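# Sort table items into matching labelled bins

## Task

Place every item into the bin whose label describes it, and leave any item that matches no label on the table. When done, no item may stick out over a bin's rim, every bin must sit level on the table, and everything must stay put without the robot holding it.

## Robot and tools

ROBOT. Two Kinova Gen3 arms with seven joints each, named left_arm and right_arm. Each carries a Robotiq 2F-85 two-finger gripper and a wrist camera: cam_left_wrist and cam_right_wrist, both 504x504 images. Base roots sit at (-0.048, +0.173, +0.176) m for left_arm and (+0.044, -0.165, +0.176) m for right_arm, almost level with a slight yaw. Mounting plates and the metal frame behind the arms are fixed obstacles.

FRAMES. Reported poses use one scene frame: origin on the tabletop midway between the arms, +z up, +x outward across the table, left_arm on the +y side. The arm names do not mean image sides. In a gripper's own frame, +z runs along the fingers away from the wrist and y is the direction the pads close along. end_effector_position is the point midway between the pads when shut; closed fingertips reach about 19 mm past it (6 mm when open), and closing pushes the tips roughly 13 mm farther out, so keep that clearance above surfaces.

THE ROW. Every motion command is one row of 18 numbers, each in [-1, 1], always for both arms: left_arm dx, dy, dz, rx, ry, rz, then left gripper position, force_limit, speed; then the same nine for right_arm. dx to rz are an offset (not a pose) of the target from a reference pose, expressed in that gripper's own axes; 1.0 equals 0.6 m or 180 degrees; rx, ry, rz form one rotation vector. The reference is the gripper pose in the latest result that showed it; before any such result in the scene, and for the second and later calls inside one reply, it is wherever the robot is when the action begins. All rows in one action count from that same reference, not from each other. Zero offsets are not a hold: they pull the arm back to the reference. To keep an arm still, send the offset back to where you want it in the first call of a reply and zeros afterwards.

GRIPPER NUMBERS are absolute settings. position: +1 fully open (85 mm), about -0.8 pads touching, -1 squeeze until blocked. force_limit: about 20 N at -1, 128 N at 0, 235 N at +1 (40 mm object, slow close); tiny or thin items may get less. speed: about 20 mm/s at -1, 85 at 0, 150 at +1; a quick close adds up to roughly 5 N (speed 0) or 12 N (speed +1). A new force_limit or speed only takes effect once position changes by at least 0.01; to loosen a grip, open first. To leave a gripper alone, repeat its last three numbers, since 0 is itself a command.

TOOLS.
- execute_actions {"actions": [...], "pictures": bool}. An empty list just reports state. One action {"rows": [[18 numbers], ...], "steps": n}: 1 to 15 rows, n up to 15 steps of 1/30 s each (default 15); each row lasts one step and the last repeats. A wait {"steps": n}, n up to 300, counted from the previous result including your reply time. A refused call does nothing.
- move {"target": [18 numbers], "speed": m/s}. Same row and offset rules. Straight-line path per gripper, 0.002 to 0.5 m/s (default 0.25), rotation capped at twice that in rad/s; both paths finish together, last 0.5 to 10 s, and are cut off at 10 s. Gripper numbers are sent at the start. No slowing for obstacles or the other arm; grippers may lag, drift, or overshoot speed near full reach. Faster moves and targets set deeper past contact hit and press harder.
- wait {"seconds": 0 to 10}: lets the scene run with nothing new sent.
- zoom_image {"camera": "cam_left_wrist" or "cam_right_wrist", "region": [x0, y0, x1, y1]} in image pixels, origin top-left, at most 504 by 504.
- read_manual {"section": "licences"}: licence text only.
- finished_scene {"scene": n}: ends and grades the current scene permanently. Replying with no tool call ends everything.

MOTION LIMITS. Each step the commanded pose is clipped to within 70 mm and 16 degrees of the measured one, and the IK favours position over orientation. After an action, an arm travels only to its last clipped pose, so large targets need follow-up commands; compare the result pose. The simulation keeps running while you think.

RESULTS. The state line gives each gripper's position (m) and quat_wxyz; printed positions can be off at long reach. object_status: 0 moving, 1 blocked while opening, 2 blocked while closing (a real grip), 3 reached the setting or pads met. A new position resets it to 0 briefly. position_measured is in counts: 3 open, ~78 = 60 mm, ~130 = 40 mm, ~180 = 20 mm, ~230 pads touching. A "Hand target" line shows where each arm is being driven. The move: line reports done, off_target, moving, held or fault, plus limits=paced (pose clipped) or limits=held (steps blocked; the arm may then jump fast), and each gripper's distance to target. HELD marks steps not sent; "pose unreachable" names an arm the clearance check altered; "too close" counts plates and frame halves as part of each arm.

FAULTS. Joint load limits are 49.6 N m for the first four joints and 31.2 N m for the three wrist joints, held weight included; reaching one stops that arm 10 s (TORQUE FAULT). Holding loads heats motors: MOTOR HOT from 60 °C, and at 75 °C an OVER-TEMPERATURE FAULT lets the arm sag.

CAUTIONS. Never knock or place anything off the table. Avoid arm-on-arm collisions, slams, drops, slips and hard pushes. Confirm grips with status 2; outside forces may occasionally tug a held item or shove a loose one. Release items inside bins, keep bins upright, and retreat so nothing relies on the gripper before finishing.

Each tool is called after "Call:" as name(argument=value, ...), one argument or row to a line, values as JSON.

## Session

Call:
execute_actions(
  actions=[],
)

Scene clock: 0.00 s of 4800.00 s.
left_arm: end_effector_position=(+0.2196, +0.3880, +0.3639) position_measured=3 object_status=3 end_effector_quat_wxyz=(-0.139, +0.772, -0.603, +0.141) | right_arm: end_effector_position=(+0.3361, -0.1158, +0.3581) position_measured=3 object_status=3 end_effector_quat_wxyz=(-0.422, -0.317, +0.771, -0.356)
Joint positions: left_arm=[-0.916  0.054 -0.134  2.318  0.595  0.582  1.882] | right_arm=[-0.738  0.903 -0.033  1.573  0.408  1.811  1.491]
Joint velocities: left_arm=[ 0.002  0.     0.     0.001  0.     0.001 -0.001] | right_arm=[-0. -0.  0. -0.  0.  0. -0.]
Hand target (left_arm): +0.220, +0.388, +0.364; -0.139, +0.772, -0.603, +0.141
Hand target (right_arm): +0.336, -0.116, +0.358; -0.422, -0.317, +0.771, -0.356

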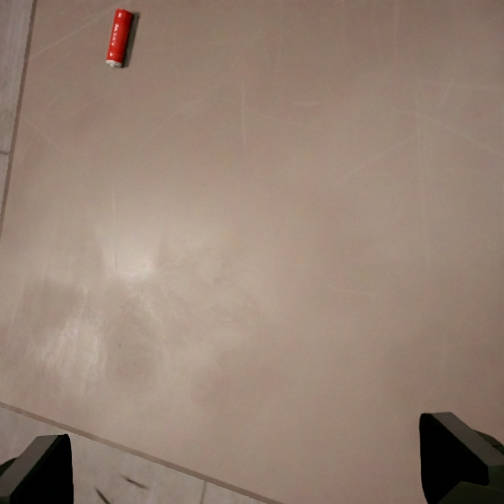

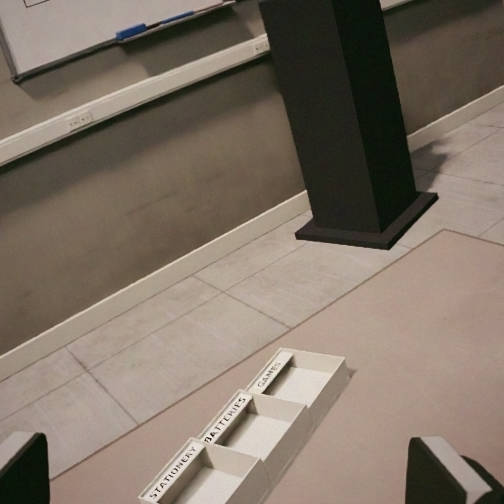

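Call:
move(
  target=[0.23,-0.208,-0.147,-0.096,-0.097,-0.416,1,0,0,0.255,-0.252,0.148,0.354,-0.298,-0.646,1,0,0],
  speed=0.4,
)

Scene clock: 13.60 s of 4800.00 s.
left_arm: end_effector_position=(+0.3281, +0.2786, +0.4996) position_measured=3 object_status=3 end_effector_quat_wxyz=(+0.000, +1.000, -0.001, -0.001) | right_arm: end_effector_position=(+0.3501, -0.2989, +0.4995) position_measured=3 object_status=3 end_effector_quat_wxyz=(-0.001, +1.000, +0.001, +0.000)
Joint positions: left_arm=[-0.484  0.184  0.188  1.583 -0.053  1.371  4.443] | right_arm=[0.02  0.045 0.216 1.743 0.007 1.348 5.029]
Joint velocities: left_arm=[-0.002  0.001  0.     0.    -0.001  0.001  0.001] | right_arm=[ 0.003  0.011  0.007 -0.001 -0.001  0.001  0.001]
Hand target (left_arm): +0.328, +0.279, +0.500; +0.000, +1.000, -0.001, -0.001
Hand target (right_arm): +0.350, -0.299, +0.499; -0.001, +1.000, +0.000, -0.000
Off the commanded pose (left_arm): 0.001 m, 0 deg.
Off the commanded pose (right_arm): 0.001 m, 0 deg.
After step 90, 6.60 s passed at rest.
move: done; limits=paced

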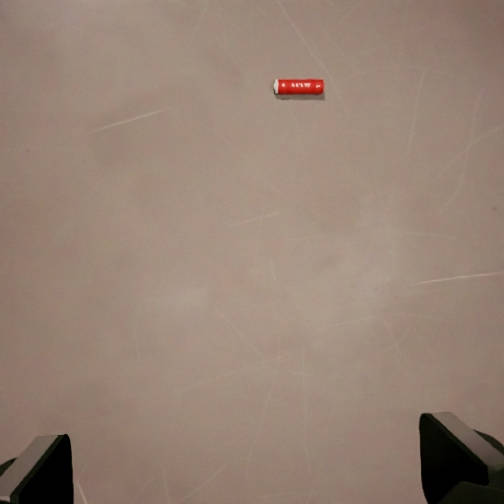

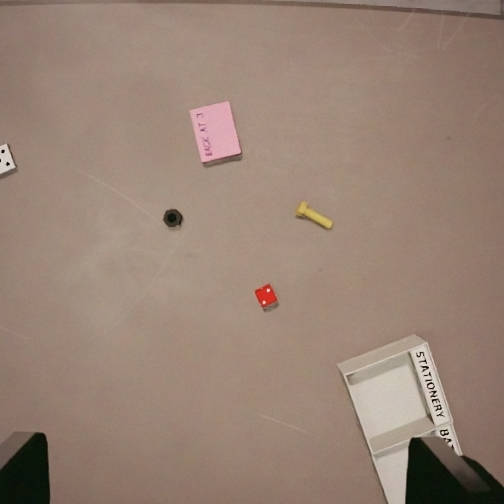

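Call:
zoom_image(
  camera="cam_right_wrist",
  region=[140,80,360,300],
)

Call:
move(
  target=[0.05,0.4,0,0,0,0,1,0,0,-0.4,0.33,0,0,0,0,1,0,0],
  speed=0.4,
)

Region (140, 80, 360, 300) of cam_right_wrist's 504x504 image, scaled by 2.291.

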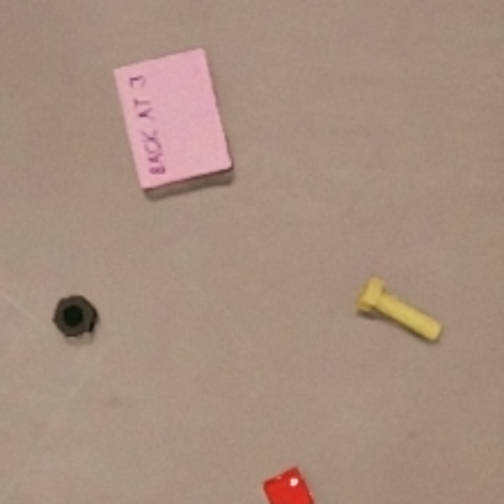

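Scene clock: 17.17 s of 4800.00 s.
left_arm: end_effector_position=(+0.3575, +0.0395, +0.4989) position_measured=3 object_status=3 end_effector_quat_wxyz=(-0.001, +1.000, -0.001, -0.002) | right_arm: end_effector_position=(+0.1113, -0.4969, +0.4993) position_measured=3 object_status=3 end_effector_quat_wxyz=(-0.001, +1.000, +0.001, +0.002)
Joint positions: left_arm=[-0.018  0.302  0.397  1.467 -0.137  1.404  5.118] | right_arm=[ 0.476  0.034  0.773  1.752 -0.025  1.346  6.049]
Joint velocities: left_arm=[ 0.002  0.004  0.003  0.    -0.001 -0.001  0.001] | right_arm=[ 0.002  0.011  0.008 -0.001 -0.001  0.001  0.001]
Hand target (left_arm): +0.357, +0.039, +0.499; -0.001, +1.000, -0.001, -0.002
Hand target (right_arm): +0.111, -0.497, +0.499; -0.001, +1.000, +0.001, +0.001
Off the commanded pose (left_arm): 0.001 m, 0 deg.
Off the commanded pose (right_arm): 0.001 m, 0 deg.
move: done

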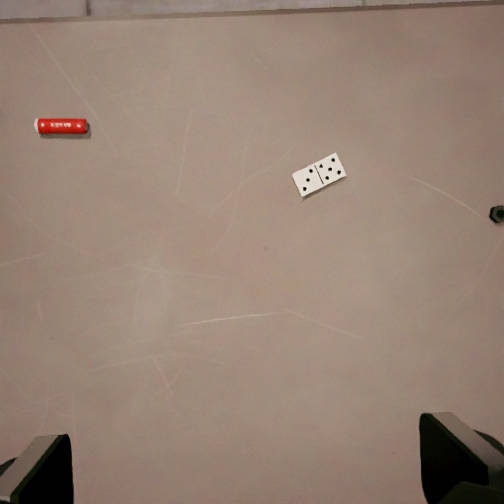

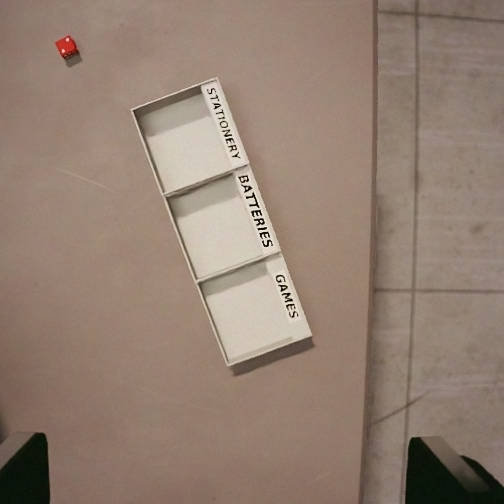

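Call:
move(
  target=[-0.43,-0.68,0,0,0,0,1,0,0,0.365,-0.308,0.567,0,0,0,1,0,0],
  speed=0.4,
)

Scene clock: 24.70 s of 4800.00 s.
left_arm: end_effector_position=(+0.1012, +0.4466, +0.5002) position_measured=3 object_status=3 end_effector_quat_wxyz=(+0.000, +1.000, -0.001, +0.001) | right_arm: end_effector_position=(+0.3300, -0.3122, +0.1604) position_measured=3 object_status=3 end_effector_quat_wxyz=(+0.001, +1.000, +0.001, +0.001)
Joint positions: left_arm=[-0.781 -0.011 -0.375  1.786 -0.007  1.346  3.577] | right_arm=[ 0.183  0.699  0.161  2.298 -0.546  0.165  5.641]
Joint velocities: left_arm=[-0.001  0.004 -0.002  0.001  0.     0.    -0.   ] | right_arm=[ 0.005  0.004 -0.    -0.001 -0.     0.    -0.   ]
Hand target (left_arm): +0.101, +0.447, +0.500; +0.001, +1.000, -0.001, +0.001
Hand target (right_arm): +0.330, -0.312, +0.160; +0.000, +1.000, +0.001, +0.001
Off the commanded pose (left_arm): 0.002 m, 0 deg.
Off the commanded pose (right_arm): 0.002 m, 0 deg.
After step 90, 2.60 s passed at rest.
move: done; limits=paced

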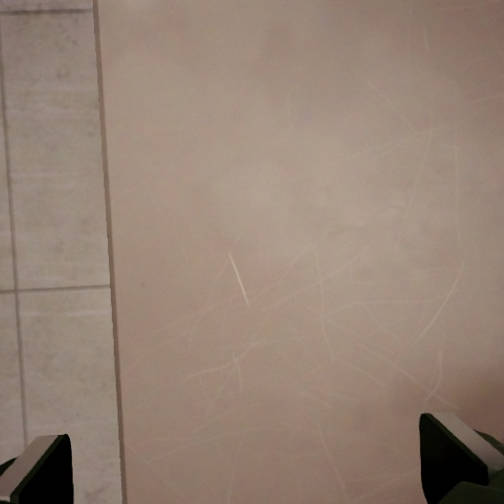

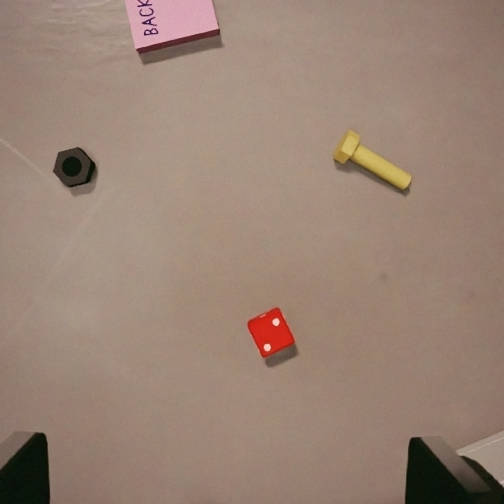

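Call:
move(
  target=[0,0,0,0,0,0,1,0,0,0.285,-0.057,0.167,0,0,-0.08,0.4,-0.6,0],
  speed=0.3,
)

Scene clock: 40.10 s of 4800.00 s.
left_arm: end_effector_position=(+0.1012, +0.4466, +0.5002) position_measured=3 object_status=3 end_effector_quat_wxyz=(+0.000, +1.000, -0.001, +0.001) | right_arm: end_effector_position=(+0.5015, -0.2778, +0.0610) position_measured=78 object_status=3 end_effector_quat_wxyz=(+0.001, +0.992, +0.127, +0.001)
Joint positions: left_arm=[-0.781 -0.011 -0.375  1.786 -0.007  1.346  3.577] | right_arm=[-0.037  1.062  0.21   1.762 -0.48   0.358  5.566]
Joint velocities: left_arm=[-0.    -0.     0.    -0.    -0.     0.001  0.001] | right_arm=[-0.002  0.004  0.    -0.003  0.001  0.002  0.   ]
Hand target (left_arm): +0.101, +0.447, +0.500; +0.000, +1.000, -0.001, +0.001
Hand target (right_arm): +0.501, -0.278, +0.061; +0.001, +0.992, +0.127, +0.001
Off the commanded pose (left_arm): 0.000 m, 0 deg.
Off the commanded pose (right_arm): 0.001 m, 0 deg.
After step 90, 11.10 s passed at rest.
move: done

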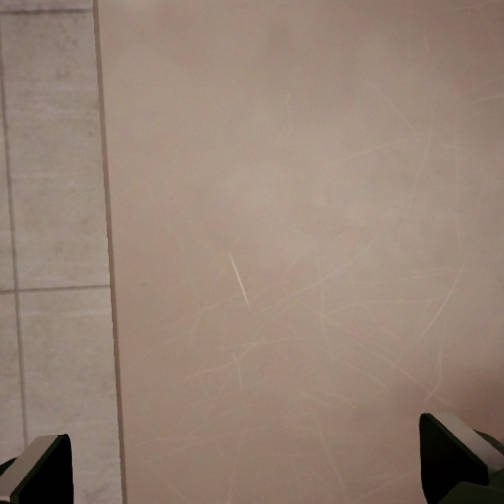

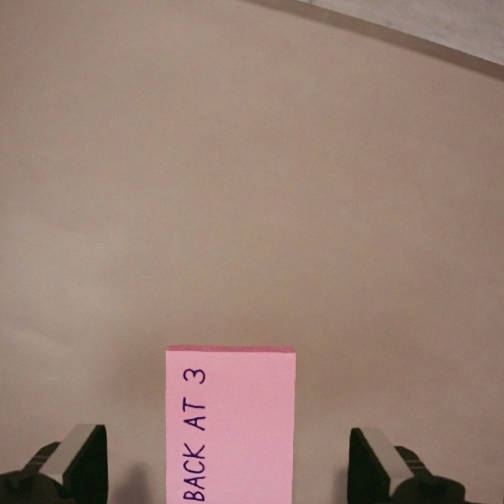

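Call:
move(
  target=[0,0,0,0,0,0,1,0,0,-0.003,0,0.062,0,0,0,0.4,-0.6,0],
  speed=0.08,
)

Call:
move(
  target=[0,0,0,0,0,0,1,0,0,0,0,0,0,0,0,-1,-0.6,0],
)

Scene clock: 43.90 s of 4800.00 s.
left_arm: end_effector_position=(+0.1012, +0.4466, +0.5002) position_measured=3 object_status=3 end_effector_quat_wxyz=(+0.000, +1.000, -0.001, +0.001) | right_arm: end_effector_position=(+0.5002, -0.2783, +0.0240) position_measured=78 object_status=3 end_effector_quat_wxyz=(+0.001, +0.992, +0.127, +0.001)
Joint positions: left_arm=[-0.781 -0.011 -0.375  1.786 -0.007  1.346  3.577] | right_arm=[-0.012  1.142  0.175  1.736 -0.492  0.296  5.581]
Joint velocities: left_arm=[ 0.    -0.001 -0.     0.     0.001 -0.    -0.   ] | right_arm=[ 0.002  0.006  0.    -0.001  0.     0.001  0.001]
Hand target (left_arm): +0.101, +0.447, +0.500; +0.000, +1.000, -0.001, +0.001
Hand target (right_arm): +0.500, -0.278, +0.024; +0.001, +0.992, +0.127, +0.001
Off the commanded pose (left_arm): 0.000 m, 0 deg.
Off the commanded pose (right_arm): 0.000 m, 0 deg.
After step 90, 0.03 s passed at rest.
move: done

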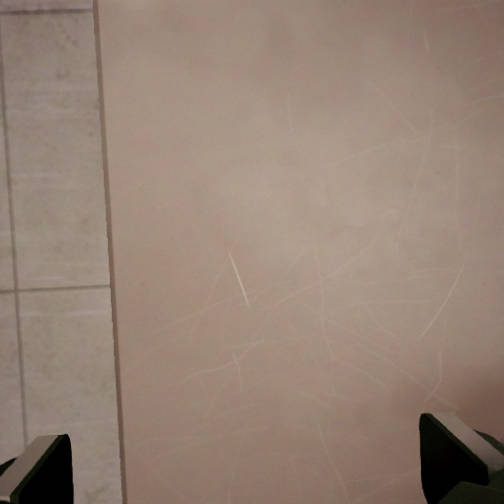

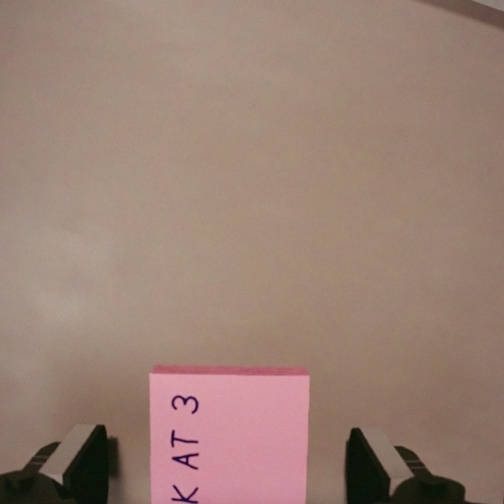

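Scene clock: 44.47 s of 4800.00 s.
left_arm: end_effector_position=(+0.1012, +0.4466, +0.5002) position_measured=3 object_status=3 end_effector_quat_wxyz=(+0.000, +1.000, -0.001, +0.001) | right_arm: end_effector_position=(+0.5002, -0.2783, +0.0244) position_measured=142 object_status=2 end_effector_quat_wxyz=(+0.001, +0.992, +0.127, +0.001)
Joint positions: left_arm=[-0.781 -0.011 -0.375  1.786 -0.007  1.346  3.577] | right_arm=[-0.012  1.141  0.175  1.736 -0.492  0.296  5.581]
Joint velocities: left_arm=[ 0.    -0.001  0.    -0.001  0.     0.001  0.   ] | right_arm=[ 0.001 -0.    -0.    -0.003  0.     0.    -0.   ]
Hand target (left_arm): +0.101, +0.447, +0.500; +0.000, +1.000, -0.001, +0.001
Hand target (right_arm): +0.500, -0.278, +0.024; +0.001, +0.992, +0.127, +0.001
Off the commanded pose (left_arm): 0.000 m, 0 deg.
Off the commanded pose (right_arm): 0.000 m, 0 deg.
move: done

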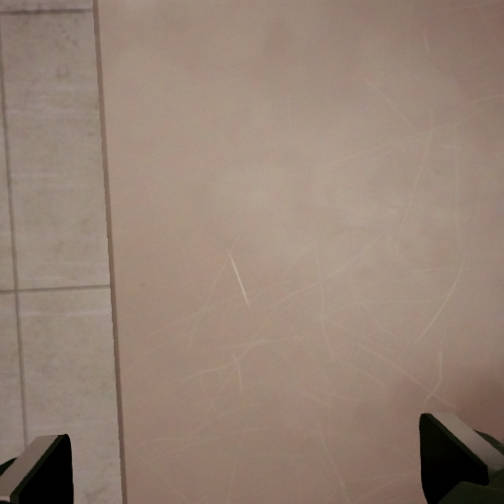

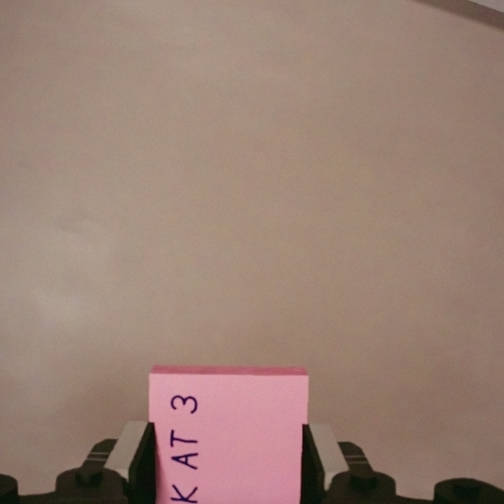

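Call:
move(
  target=[0,0,0,0,0,0,1,0,0,0,0,-0.08,0,0,0,-1,-0.6,0],
)

Call:
move(
  target=[0,0,0,0,0,0,1,0,0,-0.473,0.17,-0.05,0,0,0.464,-1,-0.6,0],
  speed=0.35,
)

Scene clock: 47.33 s of 4800.00 s.
left_arm: end_effector_position=(+0.1012, +0.4466, +0.5002) position_measured=3 object_status=3 end_effector_quat_wxyz=(+0.000, +1.000, -0.001, +0.001) | right_arm: end_effector_position=(+0.4998, -0.2783, +0.0721) position_measured=142 object_status=2 end_effector_quat_wxyz=(+0.001, +0.992, +0.127, +0.001)
Joint positions: left_arm=[-0.781 -0.011 -0.375  1.786 -0.007  1.346  3.577] | right_arm=[-0.041  1.036  0.218  1.775 -0.476  0.372  5.564]
Joint velocities: left_arm=[-0.001 -0.    -0.    -0.    -0.001  0.    -0.   ] | right_arm=[-0.002 -0.005 -0.     0.001  0.    -0.001  0.   ]
Hand target (left_arm): +0.101, +0.447, +0.500; +0.000, +1.000, -0.001, +0.001
Hand target (right_arm): +0.500, -0.278, +0.072; +0.001, +0.992, +0.127, +0.002
Off the commanded pose (left_arm): 0.000 m, 0 deg.
Off the commanded pose (right_arm): 0.000 m, 0 deg.
move: done

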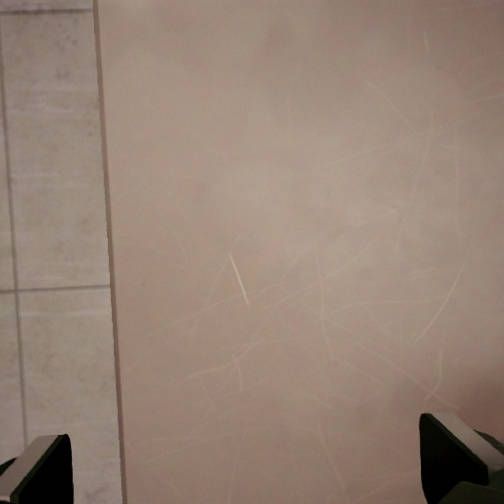

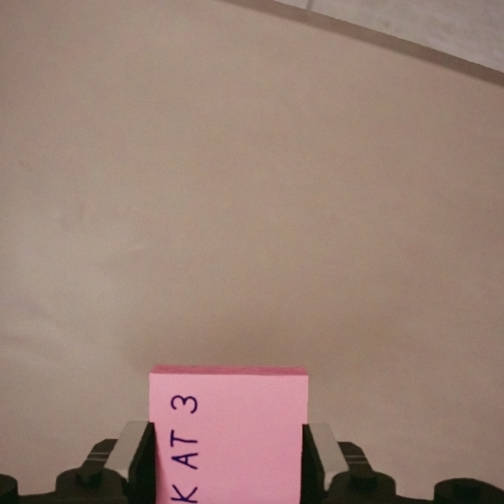

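Scene clock: 49.80 s of 4800.00 s.
left_arm: end_effector_position=(+0.1012, +0.4466, +0.5002) position_measured=3 object_status=3 end_effector_quat_wxyz=(+0.000, +1.000, -0.001, +0.001) | right_arm: end_effector_position=(+0.2510, -0.4474, +0.1011) position_measured=142 object_status=2 end_effector_quat_wxyz=(-0.000, +0.825, -0.565, +0.001)
Joint positions: left_arm=[-0.781 -0.011 -0.375  1.786 -0.007  1.346  3.577] | right_arm=[ 0.701  0.876  0.107  2.199 -0.943  0.088  5.3  ]
Joint velocities: left_arm=[ 0.001 -0.001  0.    -0.001 -0.     0.    -0.   ] | right_arm=[ 0.018 -0.002 -0.002  0.001 -0.003  0.     0.002]
Hand target (left_arm): +0.101, +0.447, +0.500; +0.000, +1.000, -0.001, +0.001
Hand target (right_arm): +0.250, -0.448, +0.101; -0.000, +0.824, -0.566, +0.001
Off the commanded pose (left_arm): 0.000 m, 0 deg.
Off the commanded pose (right_arm): 0.001 m, 0 deg.
move: done

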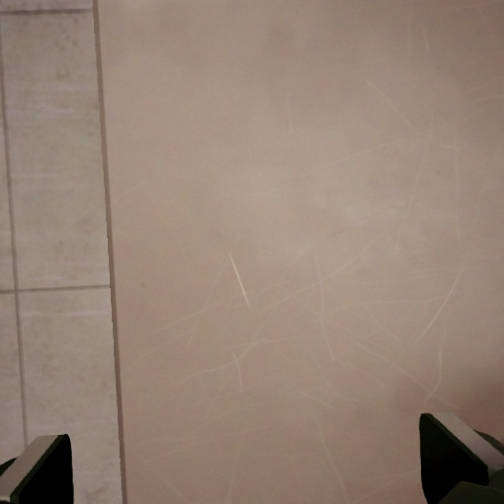

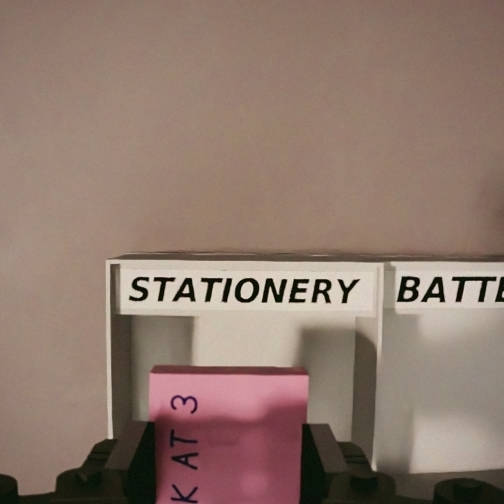

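Call:
move(
  target=[0,0,0,0,0,0,1,0,0,-0.002,0.007,0.06,0,0,0,-1,-0.6,0],
  speed=0.1,
)

Call:
move(
  target=[0,0,0,0,0,0,1,0,0,0,0,0.055,0,0,0,-1,-0.6,0],
  speed=0.06,
)

Scene clock: 52.60 s of 4800.00 s.
left_arm: end_effector_position=(+0.1012, +0.4466, +0.5002) position_measured=3 object_status=3 end_effector_quat_wxyz=(+0.000, +1.000, -0.001, +0.001) | right_arm: end_effector_position=(+0.2472, -0.4478, +0.0654) position_measured=142 object_status=2 end_effector_quat_wxyz=(-0.000, +0.825, -0.565, +0.001)
Joint positions: left_arm=[-0.781 -0.011 -0.375  1.786 -0.007  1.346  3.577] | right_arm=[ 0.817  0.974 -0.035  2.18  -0.937 -0.05   5.326]
Joint velocities: left_arm=[0.    0.    0.    0.001 0.    0.001 0.   ] | right_arm=[ 0.012  0.007  0.     0.    -0.    -0.002 -0.   ]
Hand target (left_arm): +0.101, +0.447, +0.500; +0.000, +1.000, -0.001, +0.001
Hand target (right_arm): +0.247, -0.448, +0.065; -0.000, +0.825, -0.565, +0.001
Off the commanded pose (left_arm): 0.000 m, 0 deg.
Off the commanded pose (right_arm): 0.001 m, 0 deg.
move: done

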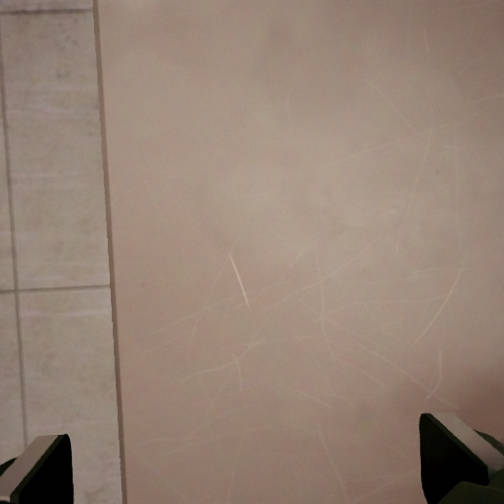

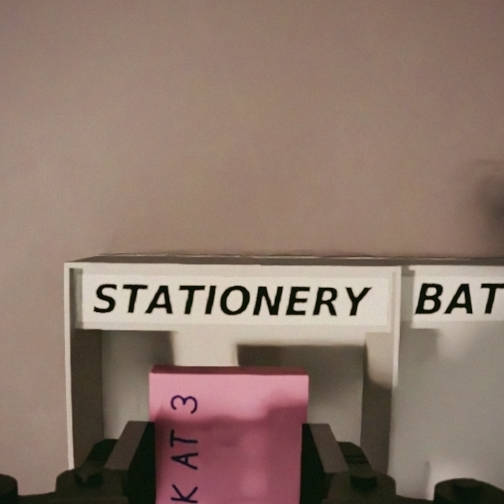

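Scene clock: 53.43 s of 4800.00 s.
left_arm: end_effector_position=(+0.1012, +0.4466, +0.5002) position_measured=3 object_status=3 end_effector_quat_wxyz=(+0.000, +1.000, -0.001, +0.001) | right_arm: end_effector_position=(+0.2476, -0.4479, +0.0326) position_measured=142 object_status=2 end_effector_quat_wxyz=(+0.000, +0.826, -0.564, +0.001)
Joint positions: left_arm=[-0.781 -0.011 -0.375  1.786 -0.007  1.346  3.577] | right_arm=[ 0.881  1.069 -0.119  2.147 -0.908 -0.145  5.322]
Joint velocities: left_arm=[ 0.     0.    -0.    -0.001  0.     0.    -0.001] | right_arm=[ 0.006  0.006  0.001 -0.001  0.002  0.    -0.001]
Hand target (left_arm): +0.101, +0.447, +0.500; +0.000, +1.000, -0.001, +0.001
Hand target (right_arm): +0.247, -0.448, +0.032; -0.000, +0.825, -0.565, +0.001
Off the commanded pose (left_arm): 0.000 m, 0 deg.
Off the commanded pose (right_arm): 0.000 m, 0 deg.
move: done

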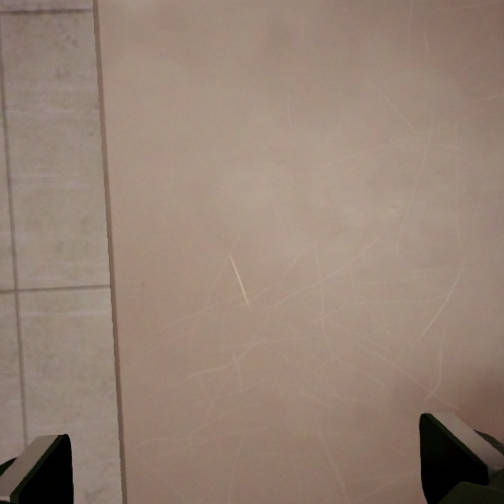

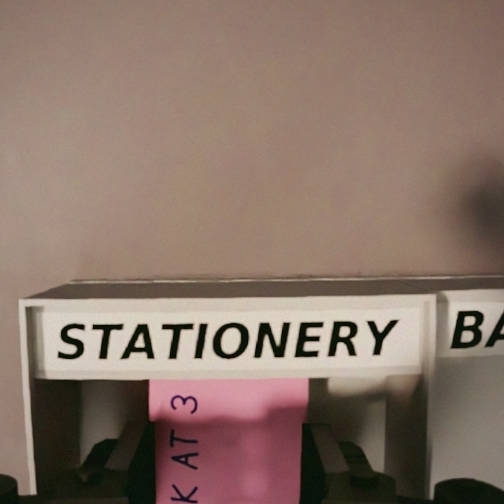

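Call:
move(
  target=[0,0,0,0,0,0,1,0,0,0,0,-0.055,0,0,0,-1,-0.6,0],
  speed=0.06,
)

Call:
move(
  target=[0,0,0,0,0,0,1,0,0,-0.1,0,-0.06,0,0,0,-1,-0.6,0],
  speed=0.15,
)

Scene clock: 56.83 s of 4800.00 s.
left_arm: end_effector_position=(+0.1012, +0.4466, +0.5002) position_measured=3 object_status=3 end_effector_quat_wxyz=(+0.000, +1.000, -0.001, +0.001) | right_arm: end_effector_position=(+0.2474, -0.4478, +0.0655) position_measured=142 object_status=2 end_effector_quat_wxyz=(-0.000, +0.825, -0.565, +0.001)
Joint positions: left_arm=[-0.781 -0.011 -0.375  1.786 -0.007  1.346  3.577] | right_arm=[ 0.817  0.973 -0.035  2.18  -0.939 -0.05   5.328]
Joint velocities: left_arm=[-0.002 -0.001  0.     0.     0.001 -0.    -0.   ] | right_arm=[-0.002 -0.004  0.     0.001 -0.001  0.    -0.   ]
Hand target (left_arm): +0.101, +0.447, +0.500; +0.000, +1.000, -0.001, +0.001
Hand target (right_arm): +0.248, -0.448, +0.066; +0.000, +0.825, -0.565, +0.001
Off the commanded pose (left_arm): 0.000 m, 0 deg.
Off the commanded pose (right_arm): 0.000 m, 0 deg.
move: done

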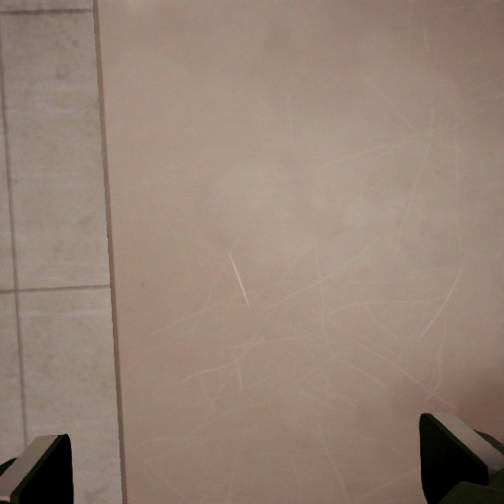

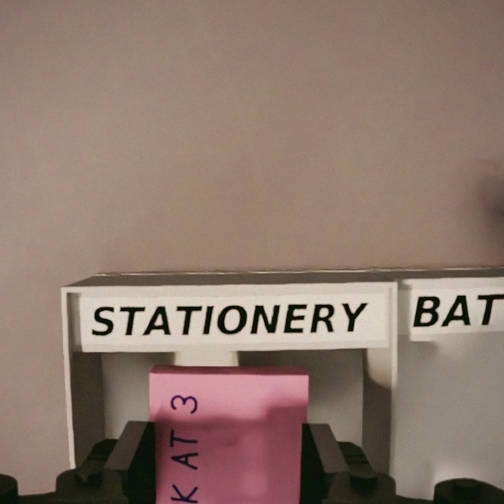

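Scene clock: 57.67 s of 4800.00 s.
left_arm: end_effector_position=(+0.1012, +0.4466, +0.5002) position_measured=3 object_status=3 end_effector_quat_wxyz=(+0.000, +1.000, -0.001, +0.001) | right_arm: end_effector_position=(+0.2254, -0.3916, +0.1011) position_measured=142 object_status=2 end_effector_quat_wxyz=(-0.000, +0.826, -0.564, +0.001)
Joint positions: left_arm=[-0.781 -0.011 -0.375  1.786 -0.007  1.346  3.577] | right_arm=[ 0.875  0.883 -0.205  2.38  -0.929 -0.212  5.259]
Joint velocities: left_arm=[-0.    -0.     0.    -0.001 -0.    -0.    -0.001] | right_arm=[ 0.006 -0.005  0.001  0.001  0.003  0.    -0.003]
Hand target (left_arm): +0.101, +0.447, +0.500; +0.000, +1.000, -0.001, +0.001
Hand target (right_arm): +0.225, -0.392, +0.101; +0.000, +0.825, -0.565, +0.001
Off the commanded pose (left_arm): 0.000 m, 0 deg.
Off the commanded pose (right_arm): 0.000 m, 0 deg.
move: done

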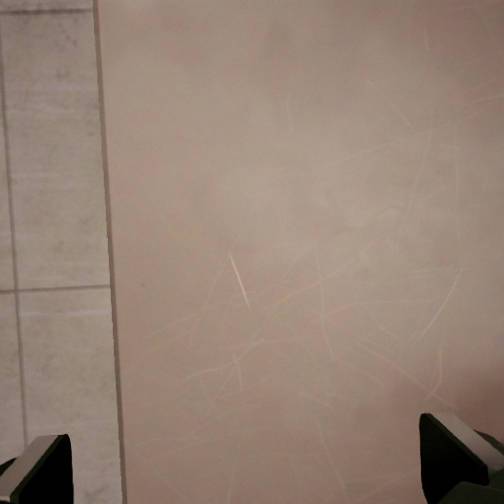

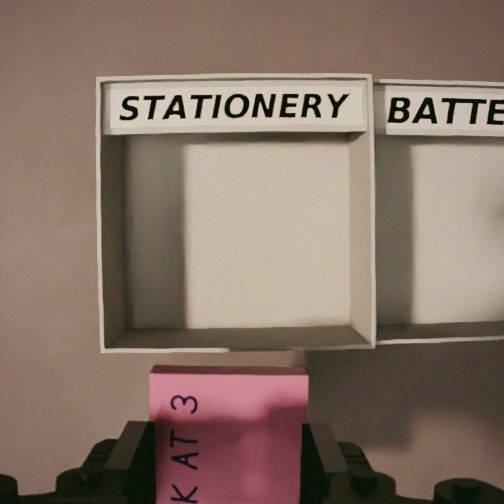

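Call:
move(
  target=[0,0,0,0,0,0,1,0,0,0.09,0,0.05,0,0,-0.01,-1,-0.6,0],
  speed=0.15,
)

Call:
move(
  target=[0,0,0,0,0,0,1,0,0,0,0,0.068,0,0,0,-1,-0.6,0],
  speed=0.07,
)

Scene clock: 60.53 s of 4800.00 s.
left_arm: end_effector_position=(+0.1012, +0.4466, +0.5002) position_measured=3 object_status=3 end_effector_quat_wxyz=(+0.000, +1.000, -0.001, +0.001) | right_arm: end_effector_position=(+0.2451, -0.4423, +0.0715) position_measured=142 object_status=2 end_effector_quat_wxyz=(-0.000, +0.834, -0.552, +0.001)
Joint positions: left_arm=[-0.781 -0.011 -0.375  1.786 -0.007  1.346  3.577] | right_arm=[ 0.817  0.956 -0.044  2.202 -0.931 -0.058  5.346]
Joint velocities: left_arm=[-0.001  0.001 -0.    -0.    -0.001  0.001  0.   ] | right_arm=[-0.009  0.005  0.    -0.003 -0.001  0.004  0.   ]
Hand target (left_arm): +0.101, +0.447, +0.500; +0.000, +1.000, -0.001, +0.001
Hand target (right_arm): +0.245, -0.442, +0.071; -0.000, +0.834, -0.551, +0.001
Off the commanded pose (left_arm): 0.000 m, 0 deg.
Off the commanded pose (right_arm): 0.000 m, 0 deg.
move: done

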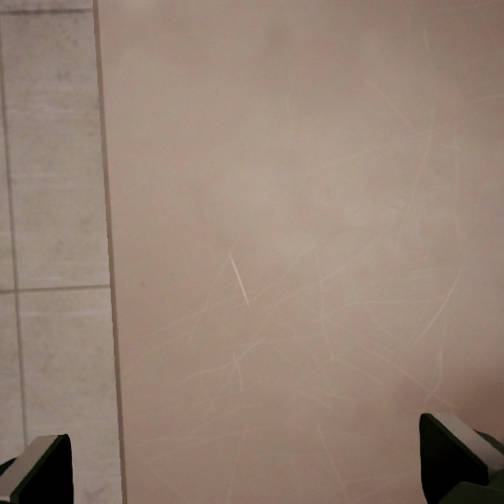

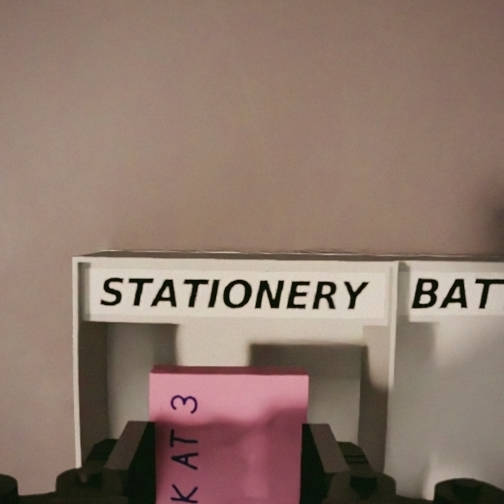

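Scene clock: 61.43 s of 4800.00 s.
left_arm: end_effector_position=(+0.1012, +0.4466, +0.5002) position_measured=3 object_status=3 end_effector_quat_wxyz=(+0.000, +1.000, -0.001, +0.001) | right_arm: end_effector_position=(+0.2456, -0.4425, +0.0310) position_measured=142 object_status=2 end_effector_quat_wxyz=(+0.000, +0.834, -0.551, +0.001)
Joint positions: left_arm=[-0.781 -0.011 -0.375  1.786 -0.007  1.346  3.577] | right_arm=[ 0.896  1.076 -0.144  2.162 -0.89  -0.177  5.336]
Joint velocities: left_arm=[-0.001 -0.    -0.    -0.001  0.     0.    -0.   ] | right_arm=[ 0.005  0.001 -0.003 -0.001  0.002 -0.001 -0.001]
Hand target (left_arm): +0.101, +0.447, +0.500; +0.000, +1.000, -0.001, +0.001
Hand target (right_arm): +0.245, -0.442, +0.031; +0.000, +0.834, -0.552, +0.001
Off the commanded pose (left_arm): 0.000 m, 0 deg.
Off the commanded pose (right_arm): 0.001 m, 0 deg.
move: done

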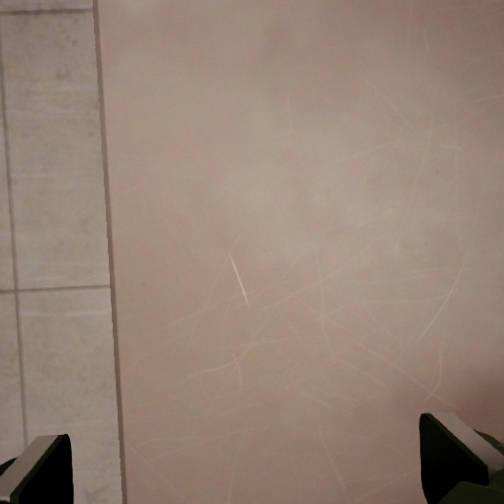

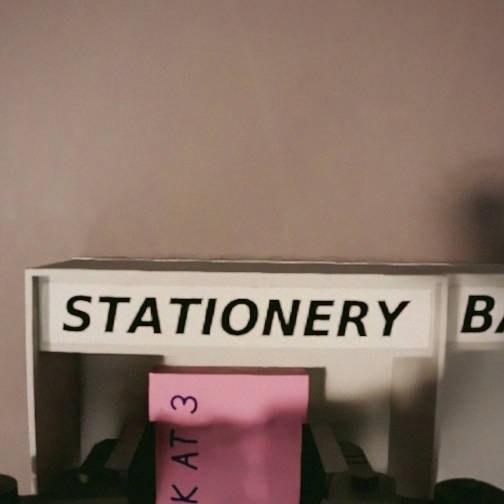

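Call:
move(
  target=[0,0,0,0,0,0,1,0,0,0,0.002,0,0,0,0,0.08,-0.6,-0.5],
)

Call:
move(
  target=[0,0,0,0,0,0,1,0,0,0,0,-0.09,0,0,0,0.08,-0.6,0],
  speed=0.2,
)

Call:
move(
  target=[0,0,0,0,0,0,1,0,0,-0.45,-0.58,0,0,0,0.017,0.08,-0.6,0],
  speed=0.4,
)

Scene clock: 68.07 s of 4800.00 s.
left_arm: end_effector_position=(+0.1012, +0.4466, +0.5002) position_measured=3 object_status=3 end_effector_quat_wxyz=(+0.000, +1.000, -0.001, +0.001) | right_arm: end_effector_position=(+0.2445, -0.4430, +0.0310) position_measured=119 object_status=3 end_effector_quat_wxyz=(+0.000, +0.834, -0.551, +0.001)
Joint positions: left_arm=[-0.781 -0.011 -0.375  1.786 -0.007  1.346  3.577] | right_arm=[ 0.9    1.076 -0.145  2.163 -0.887 -0.178  5.337]
Joint velocities: left_arm=[-0.    -0.001  0.     0.001  0.    -0.001 -0.   ] | right_arm=[ 0.     0.001  0.    -0.001  0.001 -0.001 -0.   ]
Hand target (left_arm): +0.101, +0.447, +0.500; +0.000, +1.000, -0.001, +0.001
Hand target (right_arm): +0.245, -0.443, +0.031; +0.000, +0.834, -0.551, +0.001
Off the commanded pose (left_arm): 0.000 m, 0 deg.
Off the commanded pose (right_arm): 0.000 m, 0 deg.
After step 90, 2.93 s passed at rest.
move: done

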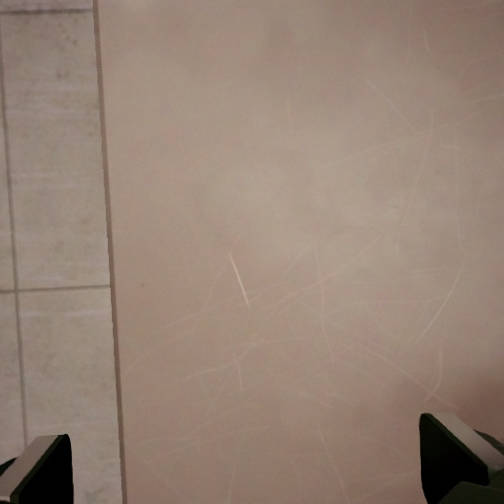

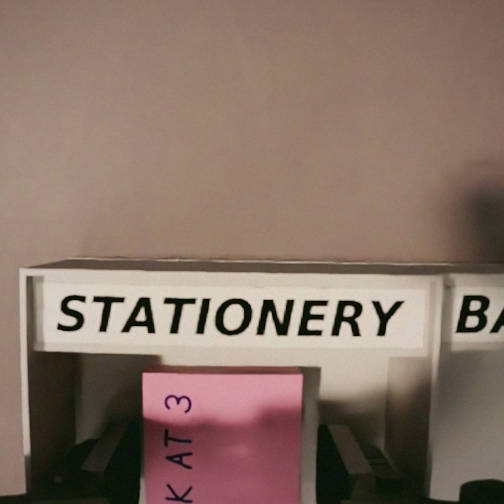

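Scene clock: 68.97 s of 4800.00 s.
left_arm: end_effector_position=(+0.1012, +0.4466, +0.5002) position_measured=3 object_status=3 end_effector_quat_wxyz=(+0.000, +1.000, -0.001, +0.001) | right_arm: end_effector_position=(+0.2442, -0.4429, +0.0849) position_measured=119 object_status=3 end_effector_quat_wxyz=(+0.000, +0.834, -0.552, +0.001)
Joint positions: left_arm=[-0.781 -0.011 -0.375  1.786 -0.007  1.346  3.577] | right_arm=[ 0.788  0.917 -0.001  2.213 -0.943 -0.014  5.354]
Joint velocities: left_arm=[ 0.     0.     0.    -0.     0.001  0.     0.001] | right_arm=[-0.005 -0.003  0.    -0.002 -0.     0.001 -0.   ]
Hand target (left_arm): +0.101, +0.447, +0.500; +0.000, +1.000, -0.001, +0.001
Hand target (right_arm): +0.244, -0.443, +0.085; +0.000, +0.834, -0.551, +0.002
Off the commanded pose (left_arm): 0.000 m, 0 deg.
Off the commanded pose (right_arm): 0.000 m, 0 deg.
move: done

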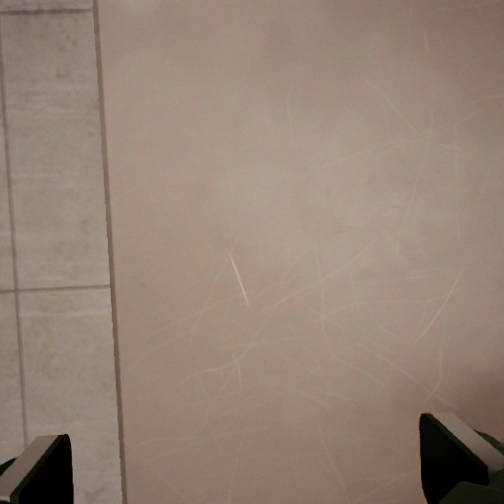

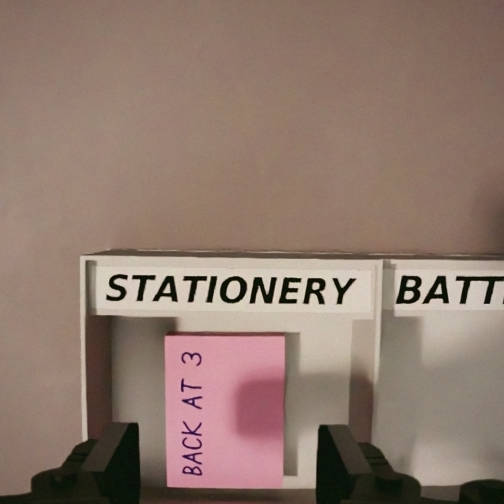

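Scene clock: 70.80 s of 4800.00 s.
left_arm: end_effector_position=(+0.1012, +0.4466, +0.5002) position_measured=3 object_status=3 end_effector_quat_wxyz=(+0.000, +1.000, -0.001, +0.001) | right_arm: end_effector_position=(+0.4588, -0.0588, +0.0853) position_measured=119 object_status=3 end_effector_quat_wxyz=(+0.000, +0.820, -0.573, +0.003)
Joint positions: left_arm=[-0.781 -0.011 -0.375  1.786 -0.007  1.346  3.577] | right_arm=[-0.028  1.046 -0.548  1.897 -2.032 -0.556  5.347]
Joint velocities: left_arm=[-0.003  0.    -0.     0.    -0.     0.     0.001] | right_arm=[ 0.007  0.007  0.005 -0.003 -0.006 -0.     0.004]
Hand target (left_arm): +0.101, +0.447, +0.500; +0.000, +1.000, -0.001, +0.001
Hand target (right_arm): +0.459, -0.059, +0.085; +0.001, +0.819, -0.573, +0.002
Off the commanded pose (left_arm): 0.000 m, 0 deg.
Off the commanded pose (right_arm): 0.001 m, 0 deg.
move: done; limits=paced

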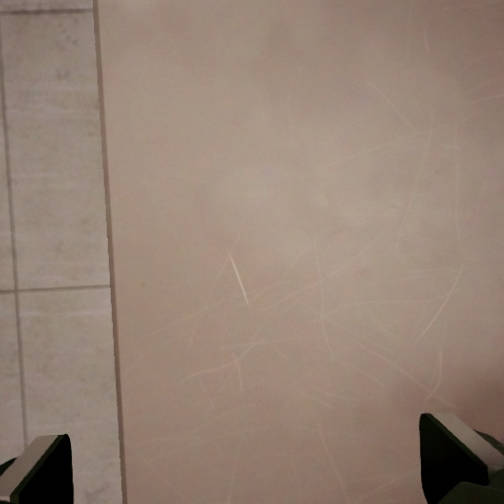

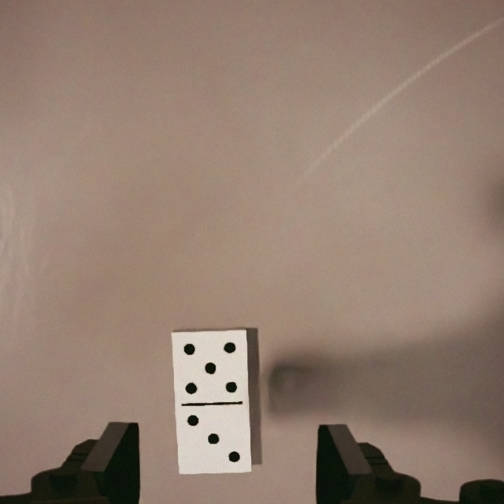

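Call:
move(
  target=[0,0,0,0,0,0,1,0,0,0.001,-0.01,0.098,0,0,-0.02,0.08,-0.6,0],
  speed=0.1,
)

Call:
move(
  target=[0,0,0,0,0,0,1,0,0,0,0,0,0,0,0,-1,-0.6,0],
)

Call:
move(
  target=[0,0,0,0,0,0,1,0,0,0,0,-0.11,0,0,0,-1,-0.6,0],
)

Scene clock: 75.17 s of 4800.00 s.
left_arm: end_effector_position=(+0.1012, +0.4466, +0.5002) position_measured=3 object_status=3 end_effector_quat_wxyz=(+0.000, +1.000, -0.001, +0.001) | right_arm: end_effector_position=(+0.4653, -0.0575, +0.0269) position_measured=119 object_status=3 end_effector_quat_wxyz=(+0.000, +0.837, -0.547, +0.003)
Joint positions: left_arm=[-0.781 -0.011 -0.375  1.786 -0.007  1.346  3.577] | right_arm=[-0.072  1.174 -0.472  1.834 -1.91  -0.487  5.32 ]
Joint velocities: left_arm=[ 0.001 -0.     0.     0.    -0.001 -0.001 -0.   ] | right_arm=[-0.003  0.007 -0.001 -0.     0.     0.    -0.   ]
Hand target (left_arm): +0.101, +0.447, +0.500; +0.000, +1.000, -0.001, +0.001
Hand target (right_arm): +0.465, -0.057, +0.027; +0.000, +0.837, -0.547, +0.003
Off the commanded pose (left_arm): 0.000 m, 0 deg.
Off the commanded pose (right_arm): 0.001 m, 0 deg.
After step 90, 0.47 s passed at rest.
move: done

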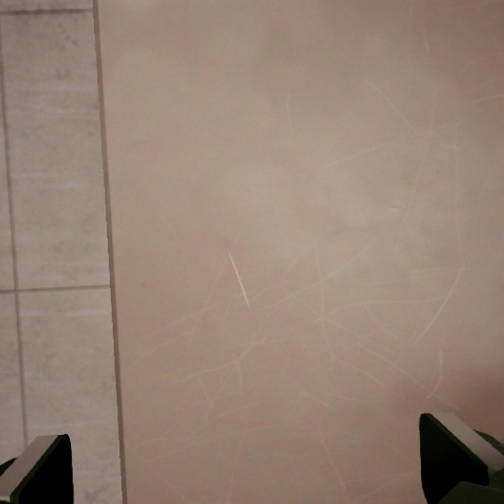

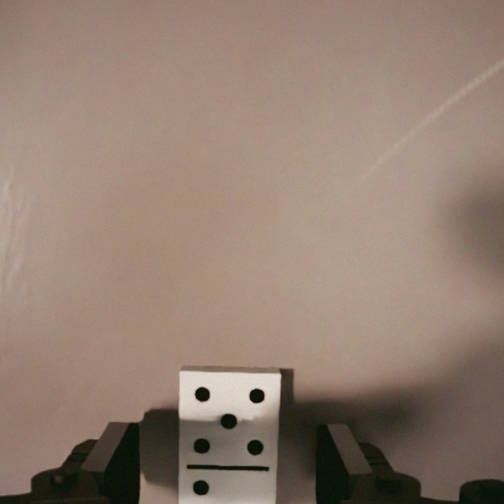

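Scene clock: 75.93 s of 4800.00 s.
left_arm: end_effector_position=(+0.1012, +0.4466, +0.5002) position_measured=3 object_status=3 end_effector_quat_wxyz=(+0.000, +1.000, -0.001, +0.001) | right_arm: end_effector_position=(+0.4654, -0.0575, +0.0269) position_measured=231 object_status=3 end_effector_quat_wxyz=(+0.000, +0.837, -0.547, +0.003)
Joint positions: left_arm=[-0.781 -0.01  -0.375  1.786 -0.007  1.346  3.577] | right_arm=[-0.072  1.174 -0.472  1.834 -1.91  -0.487  5.32 ]
Joint velocities: left_arm=[-0.002  0.001  0.    -0.     0.    -0.     0.   ] | right_arm=[-0.    -0.    -0.     0.001 -0.     0.001  0.   ]
Hand target (left_arm): +0.101, +0.447, +0.500; +0.000, +1.000, -0.001, +0.001
Hand target (right_arm): +0.465, -0.058, +0.027; +0.000, +0.837, -0.547, +0.003
Off the commanded pose (left_arm): 0.000 m, 0 deg.
Off the commanded pose (right_arm): 0.000 m, 0 deg.
move: done

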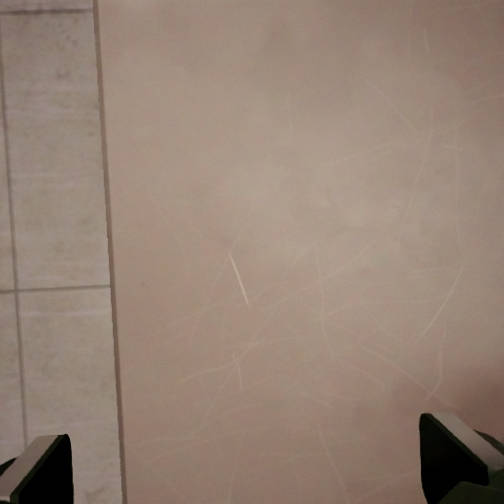

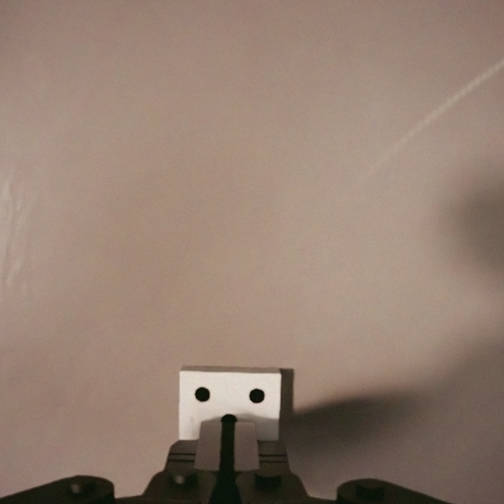

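Scene clock: 76.80 s of 4800.00 s.
left_arm: end_effector_position=(+0.1012, +0.4466, +0.5002) position_measured=3 object_status=3 end_effector_quat_wxyz=(+0.000, +1.000, -0.001, +0.001) | right_arm: end_effector_position=(+0.4648, -0.0573, +0.0927) position_measured=231 object_status=3 end_effector_quat_wxyz=(+0.000, +0.837, -0.547, +0.003)
Joint positions: left_arm=[-0.781 -0.01  -0.375  1.786 -0.007  1.346  3.577] | right_arm=[-0.014  1.04  -0.576  1.879 -2.057 -0.588  5.441]
Joint velocities: left_arm=[-0.     0.001 -0.    -0.001  0.    -0.    -0.   ] | right_arm=[ 0.002 -0.003 -0.    -0.001 -0.001  0.     0.001]
Hand target (left_arm): +0.101, +0.447, +0.500; +0.000, +1.000, -0.001, +0.001
Hand target (right_arm): +0.465, -0.057, +0.093; +0.000, +0.837, -0.547, +0.003
Off the commanded pose (left_arm): 0.000 m, 0 deg.
Off the commanded pose (right_arm): 0.000 m, 0 deg.
move: done

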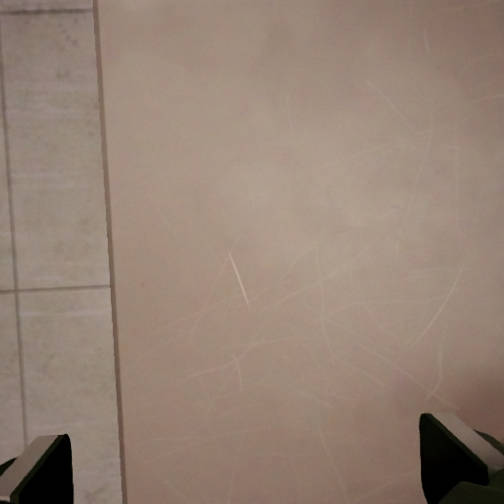

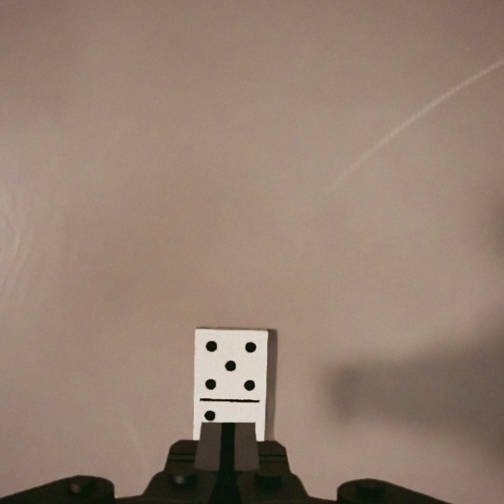

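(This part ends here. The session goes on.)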